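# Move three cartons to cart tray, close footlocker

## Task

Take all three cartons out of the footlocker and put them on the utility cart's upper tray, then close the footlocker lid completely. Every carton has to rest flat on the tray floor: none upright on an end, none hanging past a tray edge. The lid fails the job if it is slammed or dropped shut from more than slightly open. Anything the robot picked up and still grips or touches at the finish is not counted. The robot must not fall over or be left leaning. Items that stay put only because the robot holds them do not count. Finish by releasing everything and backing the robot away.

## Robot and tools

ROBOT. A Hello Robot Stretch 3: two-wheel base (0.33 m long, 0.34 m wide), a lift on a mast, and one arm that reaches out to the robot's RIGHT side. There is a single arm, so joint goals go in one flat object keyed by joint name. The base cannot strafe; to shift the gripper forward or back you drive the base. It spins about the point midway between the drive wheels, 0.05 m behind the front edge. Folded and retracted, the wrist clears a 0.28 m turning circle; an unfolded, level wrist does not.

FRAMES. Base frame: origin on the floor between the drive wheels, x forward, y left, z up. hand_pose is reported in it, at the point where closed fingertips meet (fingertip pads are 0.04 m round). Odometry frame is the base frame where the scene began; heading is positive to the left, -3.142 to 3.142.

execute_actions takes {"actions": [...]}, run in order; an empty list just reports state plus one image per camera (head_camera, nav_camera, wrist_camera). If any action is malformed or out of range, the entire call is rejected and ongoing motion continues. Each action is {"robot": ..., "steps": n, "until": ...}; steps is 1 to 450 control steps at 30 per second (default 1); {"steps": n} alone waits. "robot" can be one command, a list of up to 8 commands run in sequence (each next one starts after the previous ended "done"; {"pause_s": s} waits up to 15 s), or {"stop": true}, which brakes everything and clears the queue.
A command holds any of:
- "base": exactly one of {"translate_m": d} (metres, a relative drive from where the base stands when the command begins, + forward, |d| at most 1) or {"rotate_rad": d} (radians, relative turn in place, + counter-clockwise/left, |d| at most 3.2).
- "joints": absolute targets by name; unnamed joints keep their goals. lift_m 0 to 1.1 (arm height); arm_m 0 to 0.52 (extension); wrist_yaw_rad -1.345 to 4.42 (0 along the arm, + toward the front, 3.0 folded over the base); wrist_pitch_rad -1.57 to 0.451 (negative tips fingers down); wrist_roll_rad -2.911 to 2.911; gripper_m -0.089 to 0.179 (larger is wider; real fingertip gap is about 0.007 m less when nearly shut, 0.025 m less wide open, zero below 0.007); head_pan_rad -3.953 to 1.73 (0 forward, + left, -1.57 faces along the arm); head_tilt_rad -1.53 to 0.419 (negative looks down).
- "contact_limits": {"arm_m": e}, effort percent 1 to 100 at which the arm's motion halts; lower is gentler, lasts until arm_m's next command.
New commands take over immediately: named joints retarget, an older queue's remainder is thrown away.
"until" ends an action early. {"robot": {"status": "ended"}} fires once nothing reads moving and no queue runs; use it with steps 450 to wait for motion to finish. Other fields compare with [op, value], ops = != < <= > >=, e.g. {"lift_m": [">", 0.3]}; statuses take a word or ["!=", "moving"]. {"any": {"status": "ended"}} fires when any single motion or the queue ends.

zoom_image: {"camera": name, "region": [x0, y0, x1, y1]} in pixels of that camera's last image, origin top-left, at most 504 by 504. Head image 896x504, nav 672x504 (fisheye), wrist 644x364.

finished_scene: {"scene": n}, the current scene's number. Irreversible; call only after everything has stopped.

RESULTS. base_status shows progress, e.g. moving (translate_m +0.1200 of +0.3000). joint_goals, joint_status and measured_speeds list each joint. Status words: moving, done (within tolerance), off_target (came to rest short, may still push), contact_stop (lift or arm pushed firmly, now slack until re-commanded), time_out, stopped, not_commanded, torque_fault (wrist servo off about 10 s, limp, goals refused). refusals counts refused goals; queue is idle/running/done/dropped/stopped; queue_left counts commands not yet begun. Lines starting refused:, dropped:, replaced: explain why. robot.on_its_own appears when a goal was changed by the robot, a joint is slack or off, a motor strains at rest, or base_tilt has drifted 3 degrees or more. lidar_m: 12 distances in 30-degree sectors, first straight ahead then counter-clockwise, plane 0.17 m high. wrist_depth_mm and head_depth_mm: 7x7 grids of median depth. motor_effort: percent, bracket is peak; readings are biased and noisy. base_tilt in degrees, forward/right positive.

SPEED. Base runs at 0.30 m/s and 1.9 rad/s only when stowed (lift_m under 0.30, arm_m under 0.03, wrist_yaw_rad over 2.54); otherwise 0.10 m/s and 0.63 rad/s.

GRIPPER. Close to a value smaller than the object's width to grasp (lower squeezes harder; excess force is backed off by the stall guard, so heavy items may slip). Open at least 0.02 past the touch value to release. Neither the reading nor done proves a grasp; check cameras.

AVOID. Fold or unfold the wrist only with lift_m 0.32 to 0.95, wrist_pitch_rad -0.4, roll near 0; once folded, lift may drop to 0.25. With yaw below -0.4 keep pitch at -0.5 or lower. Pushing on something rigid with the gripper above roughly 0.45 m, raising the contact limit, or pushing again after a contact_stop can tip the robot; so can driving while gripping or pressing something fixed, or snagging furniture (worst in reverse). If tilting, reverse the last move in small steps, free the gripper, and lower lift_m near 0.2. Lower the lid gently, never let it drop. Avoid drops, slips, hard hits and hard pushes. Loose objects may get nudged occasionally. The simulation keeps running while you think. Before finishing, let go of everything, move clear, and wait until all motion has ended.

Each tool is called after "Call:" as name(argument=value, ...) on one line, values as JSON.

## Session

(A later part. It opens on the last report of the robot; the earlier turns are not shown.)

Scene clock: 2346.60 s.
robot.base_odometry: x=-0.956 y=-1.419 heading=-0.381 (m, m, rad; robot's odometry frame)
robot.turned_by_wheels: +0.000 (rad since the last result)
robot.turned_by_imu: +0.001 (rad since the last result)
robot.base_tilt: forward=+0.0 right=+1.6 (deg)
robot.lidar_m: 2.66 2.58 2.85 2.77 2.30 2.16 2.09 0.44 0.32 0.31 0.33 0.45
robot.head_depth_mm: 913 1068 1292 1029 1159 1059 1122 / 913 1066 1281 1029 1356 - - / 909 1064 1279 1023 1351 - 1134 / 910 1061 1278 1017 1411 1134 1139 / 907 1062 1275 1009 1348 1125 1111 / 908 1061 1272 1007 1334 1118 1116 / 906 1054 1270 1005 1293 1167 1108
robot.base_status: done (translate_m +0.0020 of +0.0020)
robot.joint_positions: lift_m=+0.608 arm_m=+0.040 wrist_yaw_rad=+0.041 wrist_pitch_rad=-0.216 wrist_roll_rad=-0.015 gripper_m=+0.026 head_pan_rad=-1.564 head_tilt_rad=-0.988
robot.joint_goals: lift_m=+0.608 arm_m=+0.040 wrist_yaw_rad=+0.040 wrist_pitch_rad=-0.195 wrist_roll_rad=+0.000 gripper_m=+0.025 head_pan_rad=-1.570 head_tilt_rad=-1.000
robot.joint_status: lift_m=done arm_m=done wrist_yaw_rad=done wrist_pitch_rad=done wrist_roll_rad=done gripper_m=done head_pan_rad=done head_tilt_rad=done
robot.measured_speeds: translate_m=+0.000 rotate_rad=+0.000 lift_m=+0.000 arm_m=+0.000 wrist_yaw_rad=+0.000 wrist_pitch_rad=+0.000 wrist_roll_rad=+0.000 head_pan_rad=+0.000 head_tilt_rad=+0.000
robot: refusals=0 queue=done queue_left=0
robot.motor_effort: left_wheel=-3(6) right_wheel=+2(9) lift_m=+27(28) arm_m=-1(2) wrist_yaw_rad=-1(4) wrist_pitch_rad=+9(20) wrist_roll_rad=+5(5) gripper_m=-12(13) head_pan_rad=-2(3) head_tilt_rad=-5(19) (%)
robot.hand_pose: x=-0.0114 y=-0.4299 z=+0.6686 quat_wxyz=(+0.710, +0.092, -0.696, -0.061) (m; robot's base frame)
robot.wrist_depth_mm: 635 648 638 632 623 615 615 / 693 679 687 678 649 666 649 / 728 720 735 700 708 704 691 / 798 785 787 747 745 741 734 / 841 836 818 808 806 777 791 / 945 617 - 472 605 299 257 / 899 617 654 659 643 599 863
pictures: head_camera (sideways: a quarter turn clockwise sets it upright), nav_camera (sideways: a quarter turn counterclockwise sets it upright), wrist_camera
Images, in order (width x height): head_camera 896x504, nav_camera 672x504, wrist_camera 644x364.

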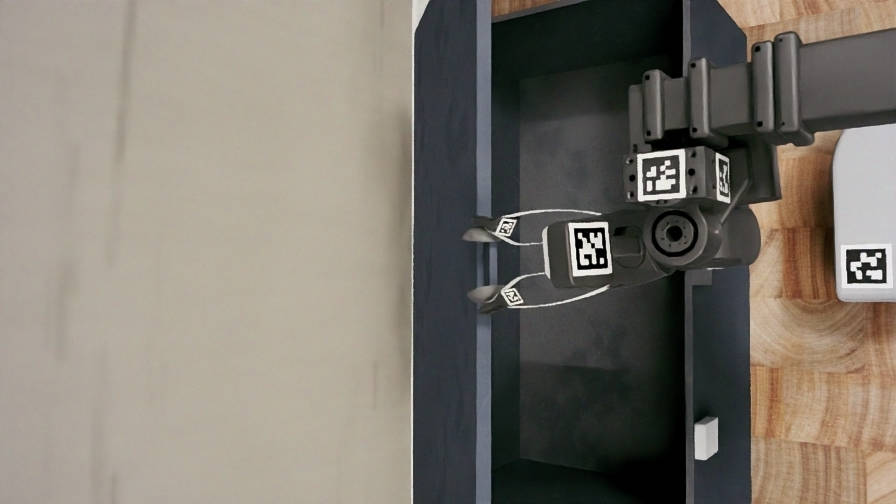

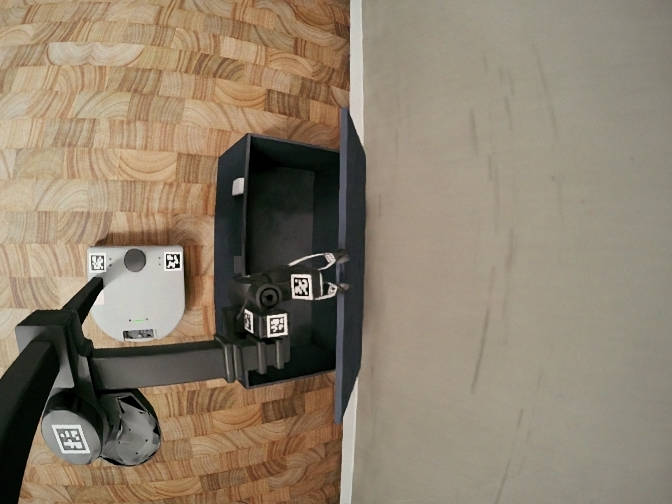

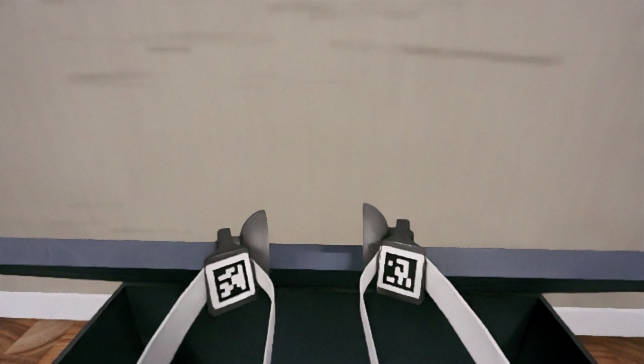

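Call:
execute_actions(actions=[{"robot":[{"joints":{"gripper_m":0.012}},{"joints":{"arm_m":0.027,"wrist_pitch_rad":-0.328},"base":{"translate_m":0.002}},{"joints":{"arm_m":0.021,"wrist_pitch_rad":-0.475}}],"steps":300,"until":{"robot":{"status":"ended"}}}])

Call:
zoom_image(camera="wrist_camera", region=[200,180,440,320])

Scene clock: 2417.00 s.
robot.base_odometry: x=-0.954 y=-1.420 heading=-0.381 (m, m, rad; robot's odometry frame)
robot.turned_by_wheels: +0.000 (rad since the last result)
robot.turned_by_imu: +0.001 (rad since the last result)
robot.base_tilt: forward=-0.1 right=+1.6 (deg)
robot.lidar_m: 2.65 2.57 2.85 2.78 2.30 2.16 2.09 0.44 0.33 0.32 0.33 0.46
robot.head_depth_mm: 912 1067 1281 1047 1041 1103 1125 / 912 1070 1280 1043 1294 - - / 911 1067 1282 1035 1285 - - / 909 1062 1279 1039 798 - 1130 / 907 1063 1274 1031 1277 1150 1116 / 907 1061 1274 1026 1276 1136 1108 / 906 1052 1267 1027 1161 1136 1110
robot.base_status: done (translate_m +0.0020 of +0.0020)
robot.joint_positions: lift_m=+0.608 arm_m=+0.021 wrist_yaw_rad=+0.045 wrist_pitch_rad=-0.534 wrist_roll_rad=-0.006 gripper_m=+0.013 head_pan_rad=-1.564 head_tilt_rad=-0.988
robot.joint_goals: lift_m=+0.608 arm_m=+0.021 wrist_yaw_rad=+0.040 wrist_pitch_rad=-0.475 wrist_roll_rad=+0.000 gripper_m=+0.012 head_pan_rad=-1.570 head_tilt_rad=-1.000
robot.joint_status: lift_m=done arm_m=done wrist_yaw_rad=done wrist_pitch_rad=off_target wrist_roll_rad=done gripper_m=done head_pan_rad=done head_tilt_rad=done
robot.measured_speeds: translate_m=+0.000 rotate_rad=+0.000 lift_m=+0.000 arm_m=+0.000 wrist_yaw_rad=+0.000 wrist_pitch_rad=+0.000 wrist_roll_rad=+0.000 head_pan_rad=+0.000 head_tilt_rad=+0.000
robot: refusals=0 queue=dropped queue_left=0
robot.motor_effort: left_wheel=-3(5) right_wheel=+1(7) lift_m=+30(31) arm_m=-2(3) wrist_yaw_rad=-5(6) wrist_pitch_rad=+24(26) wrist_roll_rad=+2(5) gripper_m=-17(70) head_pan_rad=-3(3) head_tilt_rad=-6(5) (%)
robot.hand_pose: x=-0.0122 y=-0.3743 z=+0.5960 quat_wxyz=(+0.688, +0.202, -0.675, -0.171) (m; robot's base frame)
robot.wrist_depth_mm: 696 688 692 671 647 660 652 / 787 768 759 742 733 743 704 / 892 846 865 846 837 841 813 / 328 335 342 358 365 382 400 / 204 196 212 196 220 205 208 / 495 672 - 747 747 627 474 / 458 627 704 681 691 630 444
pictures: head_camera (sideways: a quarter turn clockwise sets it upright), nav_camera (sideways: a quarter turn counterclockwise sets it upright), wrist_camera
Images, in order (width x height): head_camera 896x504, nav_camera 672x504, wrist_camera 644x364.

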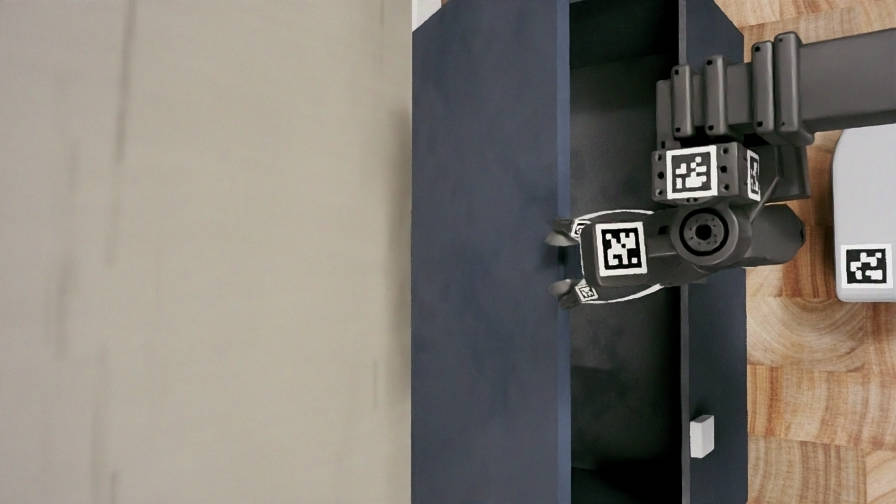

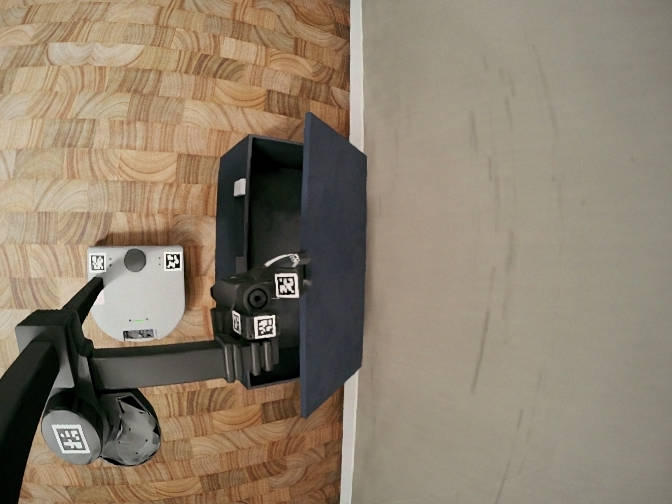

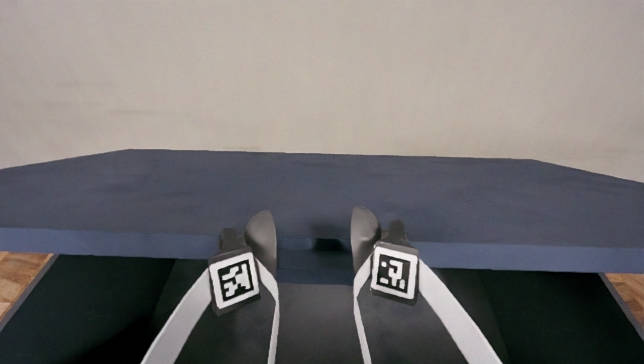

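Region (200, 180, 440, 320) of wrist_camera's 644x364 image, scaled by 2.100; it fills the top 294 rows of this view, and the rest is white.

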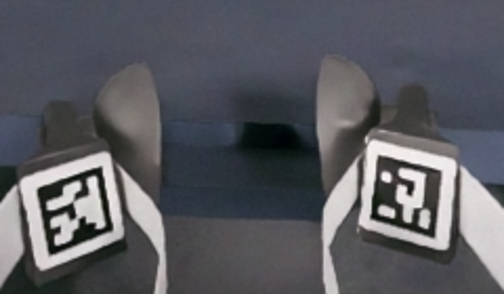

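Call:
execute_actions(actions=[{"robot":{"joints":{"arm_m":0.012,"wrist_pitch_rad":-0.425,"lift_m":0.578}},"steps":120,"until":{"robot":{"status":"ended"}}}])

Call:
zoom_image(camera="wrist_camera", region=[200,180,440,320])

Scene clock: 2471.80 s.
robot.base_odometry: x=-0.954 y=-1.420 heading=-0.381 (m, m, rad; robot's odometry frame)
robot.turned_by_wheels: +0.000 (rad since the last result)
robot.turned_by_imu: +0.001 (rad since the last result)
robot.base_tilt: forward=+0.0 right=+1.6 (deg)
robot.lidar_m: 2.66 2.57 2.85 2.78 2.30 2.16 2.09 0.46 0.34 0.33 0.34 0.47
robot.head_depth_mm: 919 1067 1285 1054 875 1110 1124 / 914 1069 1287 1050 874 1254 - / 914 1066 1286 1049 872 1248 - / 909 1058 1280 1043 832 - 1126 / 907 1064 1275 1040 867 1177 1118 / 906 1061 1272 1039 861 1169 1109 / 901 1059 1267 1034 863 1154 1109
robot.base_status: done (translate_m +0.0020 of +0.0020)
robot.joint_positions: lift_m=+0.578 arm_m=+0.012 wrist_yaw_rad=+0.045 wrist_pitch_rad=-0.497 wrist_roll_rad=-0.006 gripper_m=+0.013 head_pan_rad=-1.564 head_tilt_rad=-0.988
robot.joint_goals: lift_m=+0.578 arm_m=+0.012 wrist_yaw_rad=+0.040 wrist_pitch_rad=-0.425 wrist_roll_rad=+0.000 gripper_m=+0.012 head_pan_rad=-1.570 head_tilt_rad=-1.000
robot.joint_status: lift_m=done arm_m=done wrist_yaw_rad=done wrist_pitch_rad=off_target wrist_roll_rad=done gripper_m=done head_pan_rad=done head_tilt_rad=done
robot.measured_speeds: translate_m=+0.000 rotate_rad=+0.000 lift_m=+0.000 arm_m=+0.000 wrist_yaw_rad=+0.000 wrist_pitch_rad=+0.000 wrist_roll_rad=+0.000 head_pan_rad=+0.000 head_tilt_rad=+0.000
robot: refusals=0 queue=dropped queue_left=0
robot.motor_effort: left_wheel=-2(3) right_wheel=+1(1) lift_m=+28(31) arm_m=+3(3) wrist_yaw_rad=-6(5) wrist_pitch_rad=+30(31) wrist_roll_rad=+2(2) gripper_m=-17(17) head_pan_rad=-3(3) head_tilt_rad=-6(6) (%)
robot.hand_pose: x=-0.0119 y=-0.3702 z=+0.5737 quat_wxyz=(+0.691, +0.190, -0.679, -0.158) (m; robot's base frame)
robot.wrist_depth_mm: 687 675 692 684 674 673 648 / 779 772 749 748 724 728 723 / 868 849 829 806 829 798 784 / 317 324 335 343 349 360 367 / 204 195 209 196 217 202 206 / 464 660 - 730 724 639 453 / 466 620 683 680 684 619 449
pictures: head_camera (sideways: a quarter turn clockwise sets it upright), nav_camera (sideways: a quarter turn counterclockwise sets it upright), wrist_camera
Images, in order (width x height): head_camera 896x504, nav_camera 672x504, wrist_camera 644x364.

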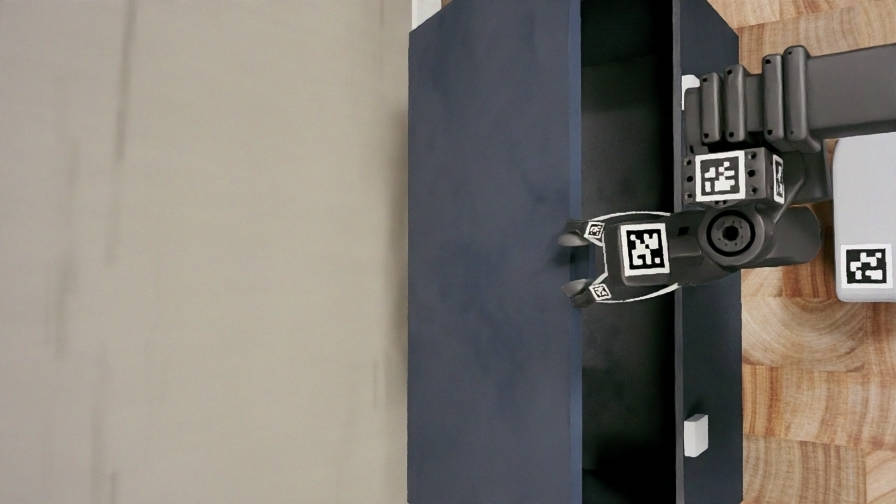

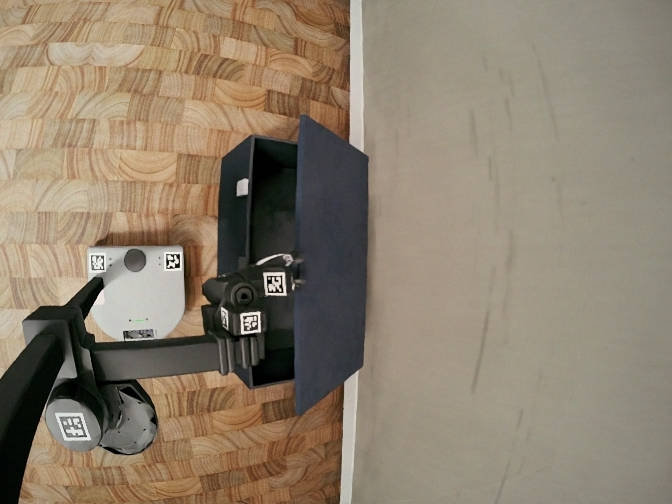

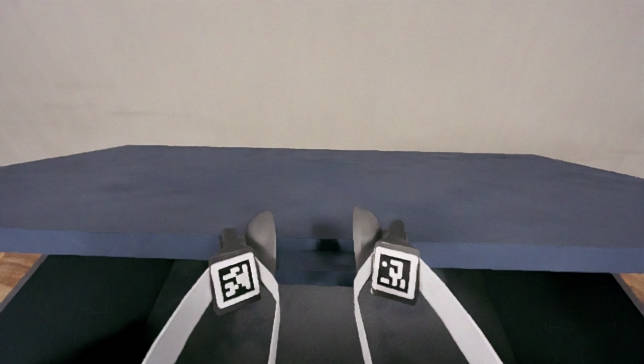

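Region (200, 180, 440, 320) of wrist_camera's 644x364 image, scaled by 2.100; it fills the top 294 rows of this view, and the rest is white.

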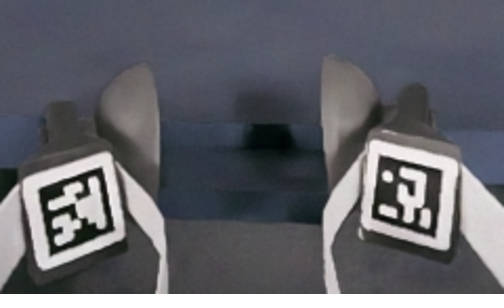

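Call:
execute_actions(actions=[{"robot":{"joints":{"arm_m":0.006,"wrist_pitch_rad":-0.365,"lift_m":0.55}},"steps":60,"until":{"robot":{"status":"ended"}}},{"robot":{"joints":{"arm_m":0.002,"wrist_pitch_rad":-0.30,"lift_m":0.521}},"steps":60,"until":{"robot":{"status":"ended"}}},{"robot":{"joints":{"wrist_pitch_rad":-0.24,"lift_m":0.49}},"steps":60,"until":{"robot":{"status":"ended"}}}])

Call:
zoom_image(camera="wrist_camera", region=[200,180,440,320])

Scene clock: 2484.07 s.
robot.base_odometry: x=-0.954 y=-1.420 heading=-0.381 (m, m, rad; robot's odometry frame)
robot.turned_by_wheels: +0.000 (rad since the last result)
robot.turned_by_imu: +0.001 (rad since the last result)
robot.base_tilt: forward=-0.1 right=+1.6 (deg)
robot.lidar_m: 2.66 2.57 2.84 2.78 2.31 2.16 2.09 0.51 0.37 0.36 0.38 0.53
robot.head_depth_mm: 913 1070 1278 1058 918 1183 1121 / 909 1066 1286 1055 911 1106 - / 910 1064 1286 1054 906 1064 - / 907 1067 1281 1050 879 - - / 909 1064 1276 1043 909 1134 1111 / 908 1059 1270 1040 903 1130 1110 / 907 1057 1266 1041 899 1126 1111
robot.base_status: done (translate_m +0.0020 of +0.0020)
robot.joint_positions: lift_m=+0.490 arm_m=+0.002 wrist_yaw_rad=+0.045 wrist_pitch_rad=-0.315 wrist_roll_rad=-0.006 gripper_m=+0.013 head_pan_rad=-1.564 head_tilt_rad=-0.988
robot.joint_goals: lift_m=+0.490 arm_m=+0.002 wrist_yaw_rad=+0.040 wrist_pitch_rad=-0.240 wrist_roll_rad=+0.000 gripper_m=+0.012 head_pan_rad=-1.570 head_tilt_rad=-1.000
robot.joint_status: lift_m=done arm_m=done wrist_yaw_rad=done wrist_pitch_rad=off_target wrist_roll_rad=done gripper_m=done head_pan_rad=done head_tilt_rad=done
robot.measured_speeds: translate_m=+0.000 rotate_rad=+0.000 lift_m=+0.000 arm_m=+0.000 wrist_yaw_rad=+0.000 wrist_pitch_rad=+0.000 wrist_roll_rad=+0.000 head_pan_rad=+0.000 head_tilt_rad=+0.000
robot: refusals=0 queue=dropped queue_left=0
robot.motor_effort: left_wheel=-2(2) right_wheel=+1(2) lift_m=+28(28) arm_m=+2(2) wrist_yaw_rad=-5(6) wrist_pitch_rad=+31(37) wrist_roll_rad=+2(2) gripper_m=-16(17) head_pan_rad=-3(3) head_tilt_rad=-6(6) (%)
robot.hand_pose: x=-0.0109 y=-0.3826 z=+0.5267 quat_wxyz=(+0.703, +0.127, -0.693, -0.095) (m; robot's base frame)
robot.wrist_depth_mm: 686 669 672 663 662 661 634 / 756 731 739 714 707 699 685 / 804 798 786 780 780 760 743 / 393 400 413 419 431 431 443 / 198 200 223 202 231 208 210 / 458 647 - 457 732 657 429 / 458 617 666 673 675 655 449
pictures: head_camera (sideways: a quarter turn clockwise sets it upright), nav_camera (sideways: a quarter turn counterclockwise sets it upright), wrist_camera
replaced: robot.wrist_pitch_rad: its motion had ended off_target
replaced: robot.wrist_pitch_rad: its motion had ended off_target
Images, in order (width x height): head_camera 896x504, nav_camera 672x504, wrist_camera 644x364.

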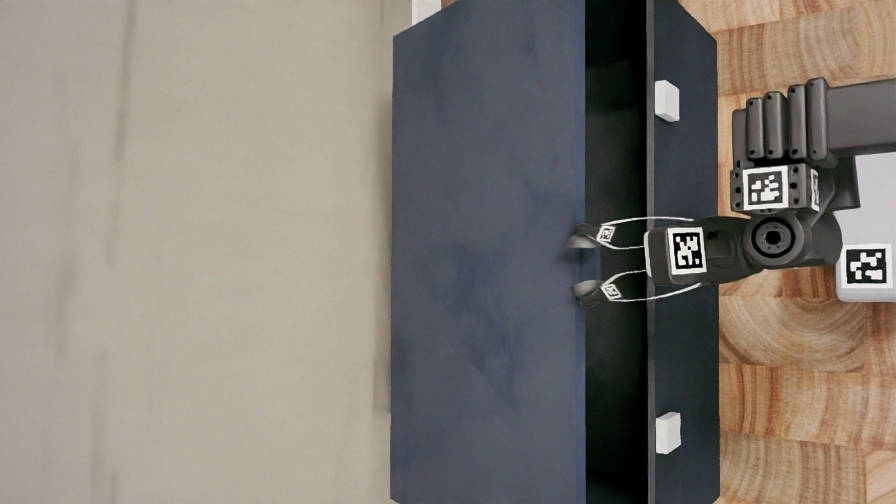

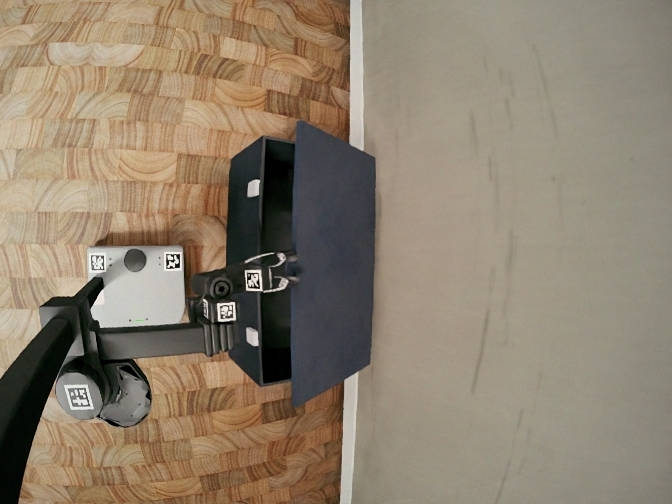

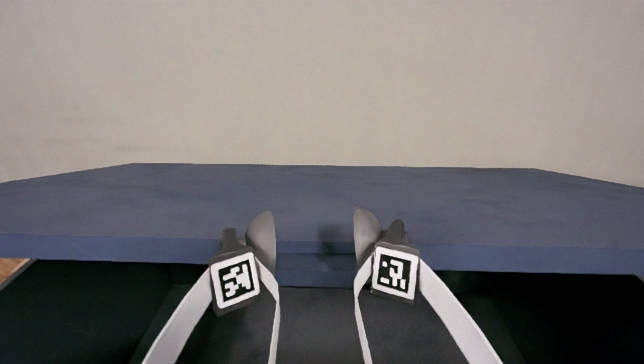

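Region (200, 180, 440, 320) of wrist_camera's 644x364 image, scaled by 2.100; it fills the top 294 rows of this view, and the rest is white.

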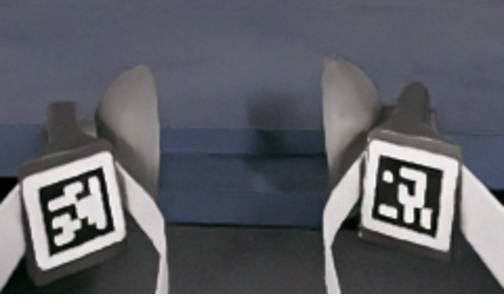

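Call:
execute_actions(actions=[{"robot":{"joints":{"wrist_pitch_rad":-0.195,"lift_m":0.46}},"steps":60,"until":{"robot":{"status":"ended"}}},{"robot":{"joints":{"arm_m":0.0,"wrist_pitch_rad":-0.15,"lift_m":0.43}},"steps":60,"until":{"robot":{"status":"ended"}}},{"robot":{"joints":{"wrist_pitch_rad":-0.105,"lift_m":0.40}},"steps":60,"until":{"robot":{"status":"ended"}}},{"robot":{"joints":{"wrist_pitch_rad":-0.06,"lift_m":0.37}},"steps":60,"until":{"robot":{"status":"ended"}}}])

Call:
zoom_image(camera="wrist_camera", region=[200,180,440,320])

Scene clock: 2500.17 s.
robot.base_odometry: x=-0.954 y=-1.420 heading=-0.381 (m, m, rad; robot's odometry frame)
robot.turned_by_wheels: +0.000 (rad since the last result)
robot.turned_by_imu: +0.001 (rad since the last result)
robot.base_tilt: forward=+0.0 right=+1.6 (deg)
robot.lidar_m: 2.66 2.57 2.86 2.78 2.30 2.16 2.09 0.56 0.41 0.40 0.42 1.41
robot.head_depth_mm: 912 1069 1280 1088 959 1199 1125 / 913 1068 1286 1088 961 1194 1137 / 908 1062 1277 1085 959 1186 - / 908 1064 1279 1080 932 1109 - / 910 1064 1239 1077 950 1179 1115 / 906 1058 1243 1074 949 1176 1111 / 907 1059 1240 1072 941 1173 1111
robot.base_status: done (translate_m +0.0020 of +0.0020)
robot.joint_positions: lift_m=+0.370 arm_m=+0.000 wrist_yaw_rad=+0.045 wrist_pitch_rad=-0.140 wrist_roll_rad=-0.006 gripper_m=+0.013 head_pan_rad=-1.564 head_tilt_rad=-0.988
robot.joint_goals: lift_m=+0.370 arm_m=+0.000 wrist_yaw_rad=+0.040 wrist_pitch_rad=-0.060 wrist_roll_rad=+0.000 gripper_m=+0.012 head_pan_rad=-1.570 head_tilt_rad=-1.000
robot.joint_status: lift_m=done arm_m=done wrist_yaw_rad=done wrist_pitch_rad=off_target wrist_roll_rad=done gripper_m=done head_pan_rad=done head_tilt_rad=done
robot.measured_speeds: translate_m=+0.000 rotate_rad=+0.000 lift_m=+0.000 arm_m=+0.000 wrist_yaw_rad=+0.000 wrist_pitch_rad=+0.000 wrist_roll_rad=+0.000 head_pan_rad=+0.000 head_tilt_rad=+0.000
robot: refusals=0 queue=dropped queue_left=0
robot.on_its_own: wrist_pitch_rad is at rest, and its effort (+33) is outside its rest range (-20 to +32)
robot.motor_effort: left_wheel=-2(2) right_wheel=+2(2) lift_m=+31(27) arm_m=+2(3) wrist_yaw_rad=-5(6) wrist_pitch_rad=+33(36) wrist_roll_rad=+2(2) gripper_m=-16(16) head_pan_rad=-3(3) head_tilt_rad=-6(6) (%)
robot.hand_pose: x=-0.0103 y=-0.3949 z=+0.4495 quat_wxyz=(+0.709, +0.065, -0.702, -0.034) (m; robot's base frame)
robot.wrist_depth_mm: 709 697 656 684 666 655 652 / 722 728 715 707 690 697 680 / 750 741 765 751 715 752 726 / 428 426 428 424 419 417 416 / 206 204 230 204 225 203 202 / 453 630 - 175 701 660 445 / 453 606 653 637 650 613 466
pictures: head_camera (sideways: a quarter turn clockwise sets it upright), nav_camera (sideways: a quarter turn counterclockwise sets it upright), wrist_camera
replaced: robot.wrist_pitch_rad: its motion had ended off_target
replaced: robot.wrist_pitch_rad: its motion had ended off_target
replaced: robot.wrist_pitch_rad: its motion had ended off_target
Images, in order (width x height): head_camera 896x504, nav_camera 672x504, wrist_camera 644x364.

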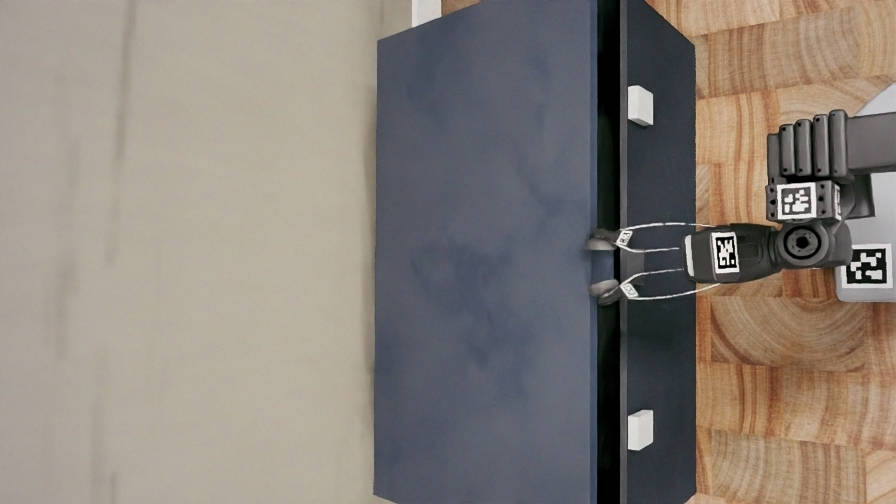

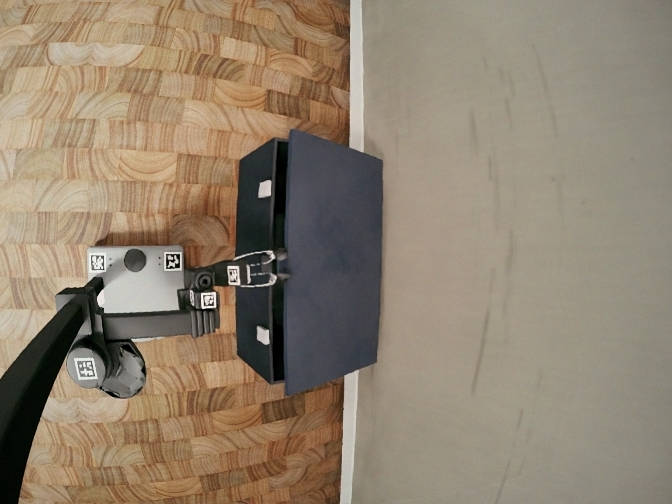

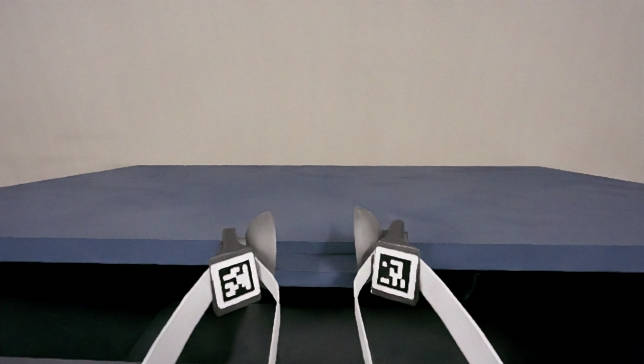

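Region (200, 180, 440, 320) of wrist_camera's 644x364 image, scaled by 2.100; it fills the top 294 rows of this view, and the rest is white.

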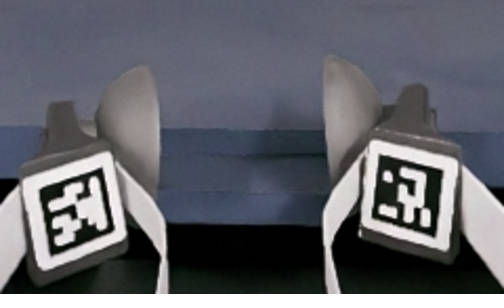

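Call:
execute_actions(actions=[{"robot":{"joints":{"wrist_pitch_rad":-0.015,"lift_m":0.34}},"steps":60,"until":{"robot":{"status":"ended"}}},{"robot":{"joints":{"wrist_pitch_rad":0.03,"lift_m":0.31}},"steps":60,"until":{"robot":{"status":"ended"}}},{"robot":{"joints":{"wrist_pitch_rad":0.075,"lift_m":0.28}},"steps":60,"until":{"robot":{"status":"ended"}}},{"robot":{"joints":{"wrist_pitch_rad":0.10,"lift_m":0.258}},"steps":60,"until":{"robot":{"status":"ended"}}},{"robot":{"joints":{"lift_m":0.248}},"steps":60,"until":{"robot":{"status":"ended"}}}])

Scene clock: 2516.07 s.
robot.base_odometry: x=-0.954 y=-1.420 heading=-0.381 (m, m, rad; robot's odometry frame)
robot.turned_by_wheels: +0.000 (rad since the last result)
robot.turned_by_imu: +0.002 (rad since the last result)
robot.base_tilt: forward=-0.1 right=+1.7 (deg)
robot.lidar_m: 2.66 2.56 2.85 2.78 2.30 2.16 2.09 1.37 0.43 0.42 0.44 1.41
robot.head_depth_mm: 915 1068 1283 1153 1015 1214 1121 / 911 1069 1244 1127 996 1199 1138 / 912 1062 1240 1124 1009 1195 - / 910 1064 1239 1119 997 1205 - / 907 1065 1238 1124 1005 1194 1112 / 908 1059 1230 1114 999 1190 1112 / 903 1056 1234 1112 999 1191 1109
robot.base_status: done (translate_m +0.0020 of +0.0020)
robot.joint_positions: lift_m=+0.248 arm_m=+0.000 wrist_yaw_rad=+0.045 wrist_pitch_rad=+0.017 wrist_roll_rad=-0.006 gripper_m=+0.013 head_pan_rad=-1.564 head_tilt_rad=-0.988
robot.joint_goals: lift_m=+0.248 arm_m=+0.000 wrist_yaw_rad=+0.040 wrist_pitch_rad=+0.100 wrist_roll_rad=+0.000 gripper_m=+0.012 head_pan_rad=-1.570 head_tilt_rad=-1.000
robot.joint_status: lift_m=done arm_m=done wrist_yaw_rad=done wrist_pitch_rad=off_target wrist_roll_rad=done gripper_m=done head_pan_rad=done head_tilt_rad=done
robot.measured_speeds: translate_m=+0.000 rotate_rad=+0.000 lift_m=+0.000 arm_m=+0.000 wrist_yaw_rad=+0.000 wrist_pitch_rad=+0.000 wrist_roll_rad=+0.000 head_pan_rad=+0.000 head_tilt_rad=+0.000
robot: refusals=0 queue=done queue_left=0
robot.on_its_own: wrist_pitch_rad is at rest, and its effort (+34) is outside its rest range (-20 to +32)
robot.motor_effort: left_wheel=-2(2) right_wheel=+1(1) lift_m=+33(33) arm_m=+2(2) wrist_yaw_rad=-5(6) wrist_pitch_rad=+34(36) wrist_roll_rad=+2(2) gripper_m=-16(16) head_pan_rad=-3(3) head_tilt_rad=-6(6) (%)
robot.hand_pose: x=-0.0100 y=-0.4011 z=+0.3674 quat_wxyz=(+0.709, +0.010, -0.704, +0.022) (m; robot's base frame)
robot.wrist_depth_mm: 720 731 701 701 673 665 672 / 752 740 729 705 703 694 697 / 761 739 753 761 740 728 702 / 427 415 400 383 377 372 360 / 211 209 229 204 219 198 194 / 204 200 - 168 192 189 186 / 212 207 202 203 199 194 191
pictures: head_camera (sideways: a quarter turn clockwise sets it upright), nav_camera (sideways: a quarter turn counterclockwise sets it upright), wrist_camera
replaced: robot.wrist_pitch_rad: its motion had ended off_target
replaced: robot.wrist_pitch_rad: its motion had ended off_target
replaced: robot.wrist_pitch_rad: its motion had ended off_target
Images, in order (width x height): head_camera 896x504, nav_camera 672x504, wrist_camera 644x364.

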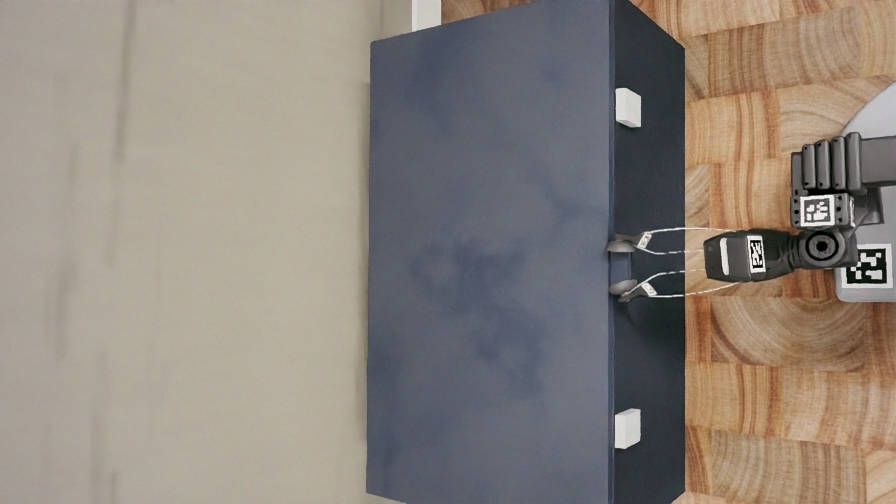

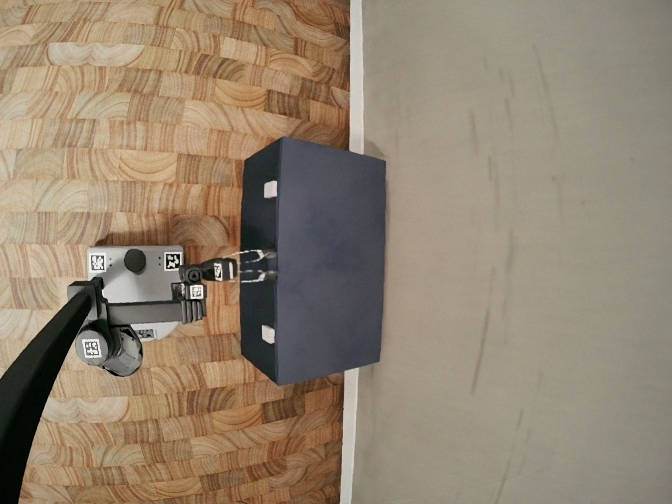

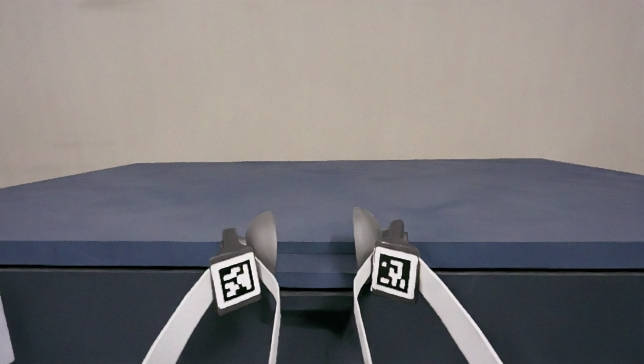

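Nearly closed; lower until the load comes off, then release.

Call:
execute_actions(actions=[{"robot":{"joints":{"lift_m":0.24}},"steps":60,"until":{"robot":{"status":"ended"}}},{"robot":{"joints":{"lift_m":0.232}},"steps":60,"until":{"robot":{"status":"ended"}}},{"robot":{"joints":{"lift_m":0.226}},"steps":60,"until":{"robot":{"status":"ended"}}}])

Scene clock: 2522.77 s.
robot.base_odometry: x=-0.954 y=-1.420 heading=-0.381 (m, m, rad; robot's odometry frame)
robot.turned_by_wheels: +0.000 (rad since the last result)
robot.turned_by_imu: +0.001 (rad since the last result)
robot.base_tilt: forward=+0.0 right=+1.6 (deg)
robot.lidar_m: 2.66 2.57 2.86 2.78 2.30 2.16 2.09 1.37 0.43 0.42 0.44 1.41
robot.head_depth_mm: 913 1070 1282 1159 1021 1219 1121 / 910 1066 1252 1134 999 1204 1137 / 910 1064 1244 1124 1018 1200 - / 909 1059 1242 1122 998 1213 - / 903 1058 1241 1123 1008 1193 1113 / 907 1062 1236 1116 1011 1183 1116 / 906 1061 1237 1113 1005 1187 1110
robot.base_status: done (translate_m +0.0020 of +0.0020)
robot.joint_positions: lift_m=+0.226 arm_m=+0.000 wrist_yaw_rad=+0.045 wrist_pitch_rad=+0.076 wrist_roll_rad=-0.006 gripper_m=+0.013 head_pan_rad=-1.564 head_tilt_rad=-0.988
robot.joint_goals: lift_m=+0.226 arm_m=+0.000 wrist_yaw_rad=+0.040 wrist_pitch_rad=+0.100 wrist_roll_rad=+0.000 gripper_m=+0.012 head_pan_rad=-1.570 head_tilt_rad=-1.000
robot.joint_status: lift_m=done arm_m=done wrist_yaw_rad=done wrist_pitch_rad=off_target wrist_roll_rad=done gripper_m=done head_pan_rad=done head_tilt_rad=done
robot.measured_speeds: translate_m=+0.000 rotate_rad=+0.000 lift_m=+0.000 arm_m=+0.000 wrist_yaw_rad=+0.000 wrist_pitch_rad=+0.000 wrist_roll_rad=+0.000 head_pan_rad=+0.000 head_tilt_rad=+0.000
robot: refusals=0 queue=done queue_left=0
robot.motor_effort: left_wheel=-2(2) right_wheel=+1(1) lift_m=+26(31) arm_m=+2(2) wrist_yaw_rad=-5(6) wrist_pitch_rad=+10(34) wrist_roll_rad=+2(2) gripper_m=-16(17) head_pan_rad=-3(3) head_tilt_rad=-5(5) (%)
robot.hand_pose: x=-0.0099 y=-0.4018 z=+0.3606 quat_wxyz=(+0.708, -0.011, -0.704, +0.042) (m; robot's base frame)
robot.wrist_depth_mm: 755 744 722 724 711 707 686 / 738 738 750 743 710 700 693 / 780 781 754 739 725 714 711 / 802 539 504 483 456 438 416 / 218 216 239 206 227 198 194 / 201 199 - 168 192 186 184 / 208 204 199 198 193 190 187
pictures: head_camera (sideways: a quarter turn clockwise sets it upright), nav_camera (sideways: a quarter turn counterclockwise sets it upright), wrist_camera
Images, in order (width x height): head_camera 896x504, nav_camera 672x504, wrist_camera 644x364.

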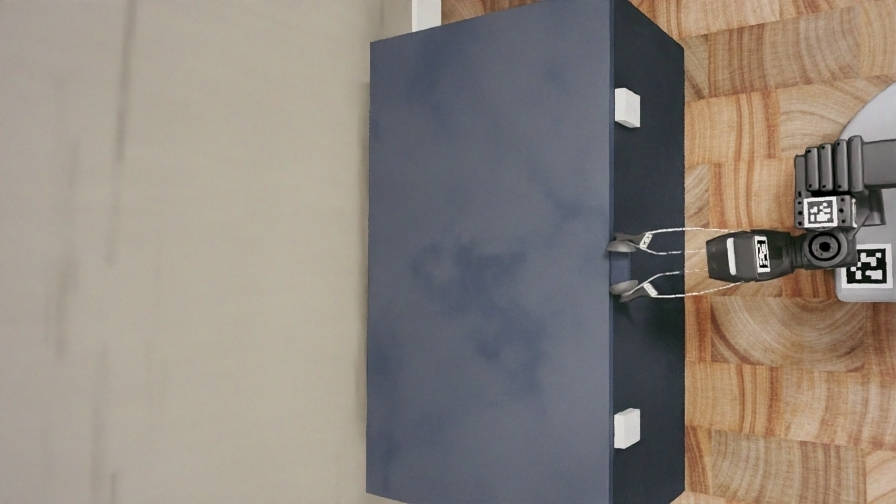

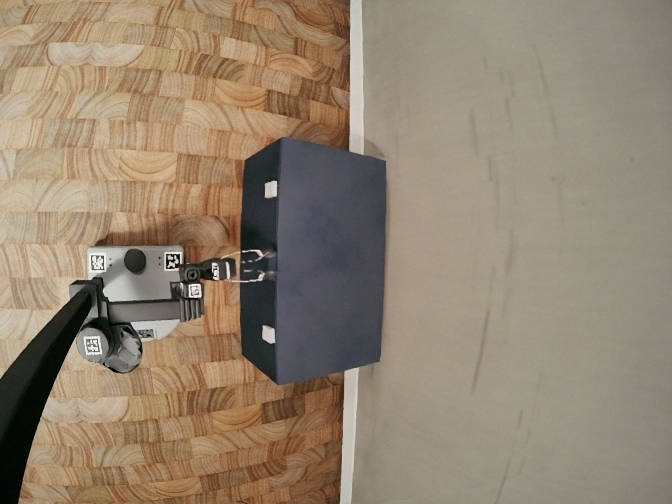

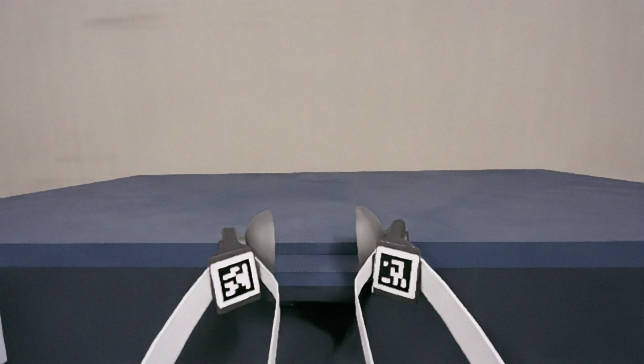

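Call:
execute_actions(actions=[{"robot":{"joints":{"gripper_m":0.12}},"steps":90,"until":{"robot":{"status":"ended"}}},{"robot":{"joints":{"lift_m":0.4}},"steps":120,"until":{"robot":{"status":"ended"}}},{"robot":{"joints":{"wrist_pitch_rad":-0.4,"lift_m":0.5,"wrist_yaw_rad":1.57}},"steps":120,"until":{"robot":{"status":"ended"}}}])

Scene clock: 2533.57 s.
robot.base_odometry: x=-0.954 y=-1.420 heading=-0.381 (m, m, rad; robot's odometry frame)
robot.turned_by_wheels: +0.000 (rad since the last result)
robot.turned_by_imu: +0.002 (rad since the last result)
robot.base_tilt: forward=+0.0 right=+1.6 (deg)
robot.lidar_m: 2.66 2.57 2.85 2.78 2.30 2.17 2.09 1.36 0.44 0.42 0.44 1.41
robot.head_depth_mm: 913 1063 1289 1153 1021 1221 1118 / 914 1062 1244 1129 1001 1219 - / 912 1067 1246 1128 1013 1216 - / 910 1061 1244 1127 995 1175 - / 907 1060 1240 1124 1009 1190 1083 / 906 1057 1240 1123 1004 1187 1094 / 907 1058 1234 1112 999 1196 1109
robot.base_status: done (translate_m +0.0020 of +0.0020)
robot.joint_positions: lift_m=+0.500 arm_m=+0.000 wrist_yaw_rad=+1.567 wrist_pitch_rad=-0.415 wrist_roll_rad=-0.005 gripper_m=+0.120 head_pan_rad=-1.564 head_tilt_rad=-0.988
robot.joint_goals: lift_m=+0.500 arm_m=+0.000 wrist_yaw_rad=+1.570 wrist_pitch_rad=-0.400 wrist_roll_rad=+0.000 gripper_m=+0.120 head_pan_rad=-1.570 head_tilt_rad=-1.000
robot.joint_status: lift_m=done arm_m=done wrist_yaw_rad=done wrist_pitch_rad=done wrist_roll_rad=done gripper_m=done head_pan_rad=done head_tilt_rad=done
robot.measured_speeds: translate_m=+0.000 rotate_rad=+0.000 lift_m=+0.000 arm_m=+0.000 wrist_yaw_rad=+0.000 wrist_pitch_rad=+0.000 wrist_roll_rad=+0.000 head_pan_rad=+0.000 head_tilt_rad=+0.000
robot: refusals=0 queue=done queue_left=0
robot.motor_effort: left_wheel=-2(2) right_wheel=+0(1) lift_m=+52(58) arm_m=+2(2) wrist_yaw_rad=+2(8) wrist_pitch_rad=+6(11) wrist_roll_rad=+1(2) gripper_m=+0(82) head_pan_rad=-3(3) head_tilt_rad=-6(6) (%)
robot.hand_pose: x=+0.2035 y=-0.1456 z=+0.5130 quat_wxyz=(+0.594, +0.590, -0.386, +0.387) (m; robot's base frame)
robot.wrist_depth_mm: - - - - - - 951 / - - - - - - 970 / - - - - - - 999 / - - - - - - 942 / 880 909 916 879 886 883 401 / 753 787 761 756 760 430 344 / 648 647 657 656 655 535 308
pictures: head_camera (sideways: a quarter turn clockwise sets it upright), nav_camera (sideways: a quarter turn counterclockwise sets it upright), wrist_camera
Images, in order (width x height): head_camera 896x504, nav_camera 672x504, wrist_camera 644x364.

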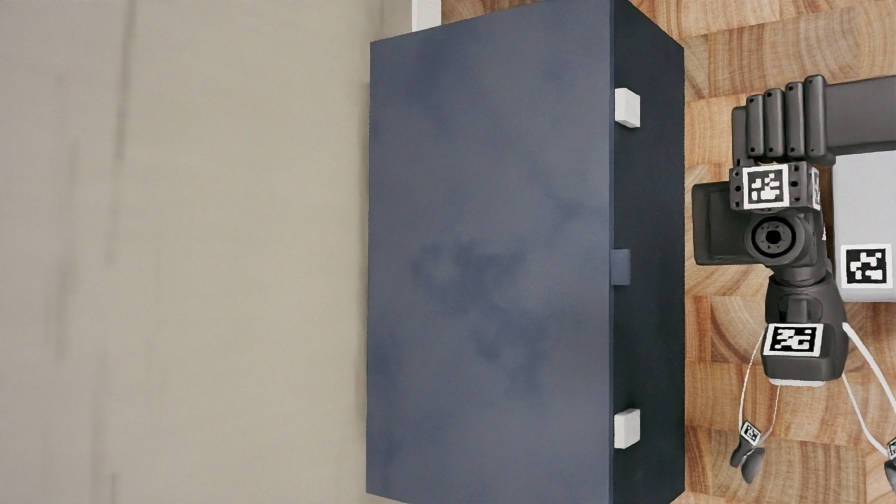

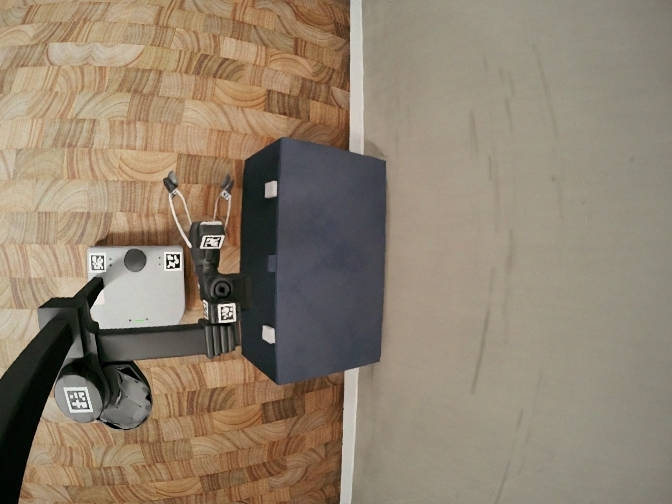

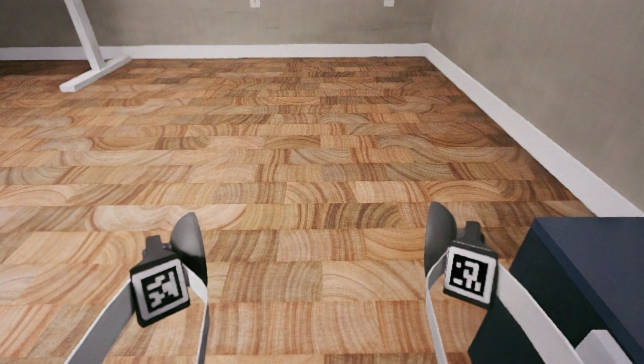

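Call:
finished_scene(scene=1)

The scene is finished: the task was done.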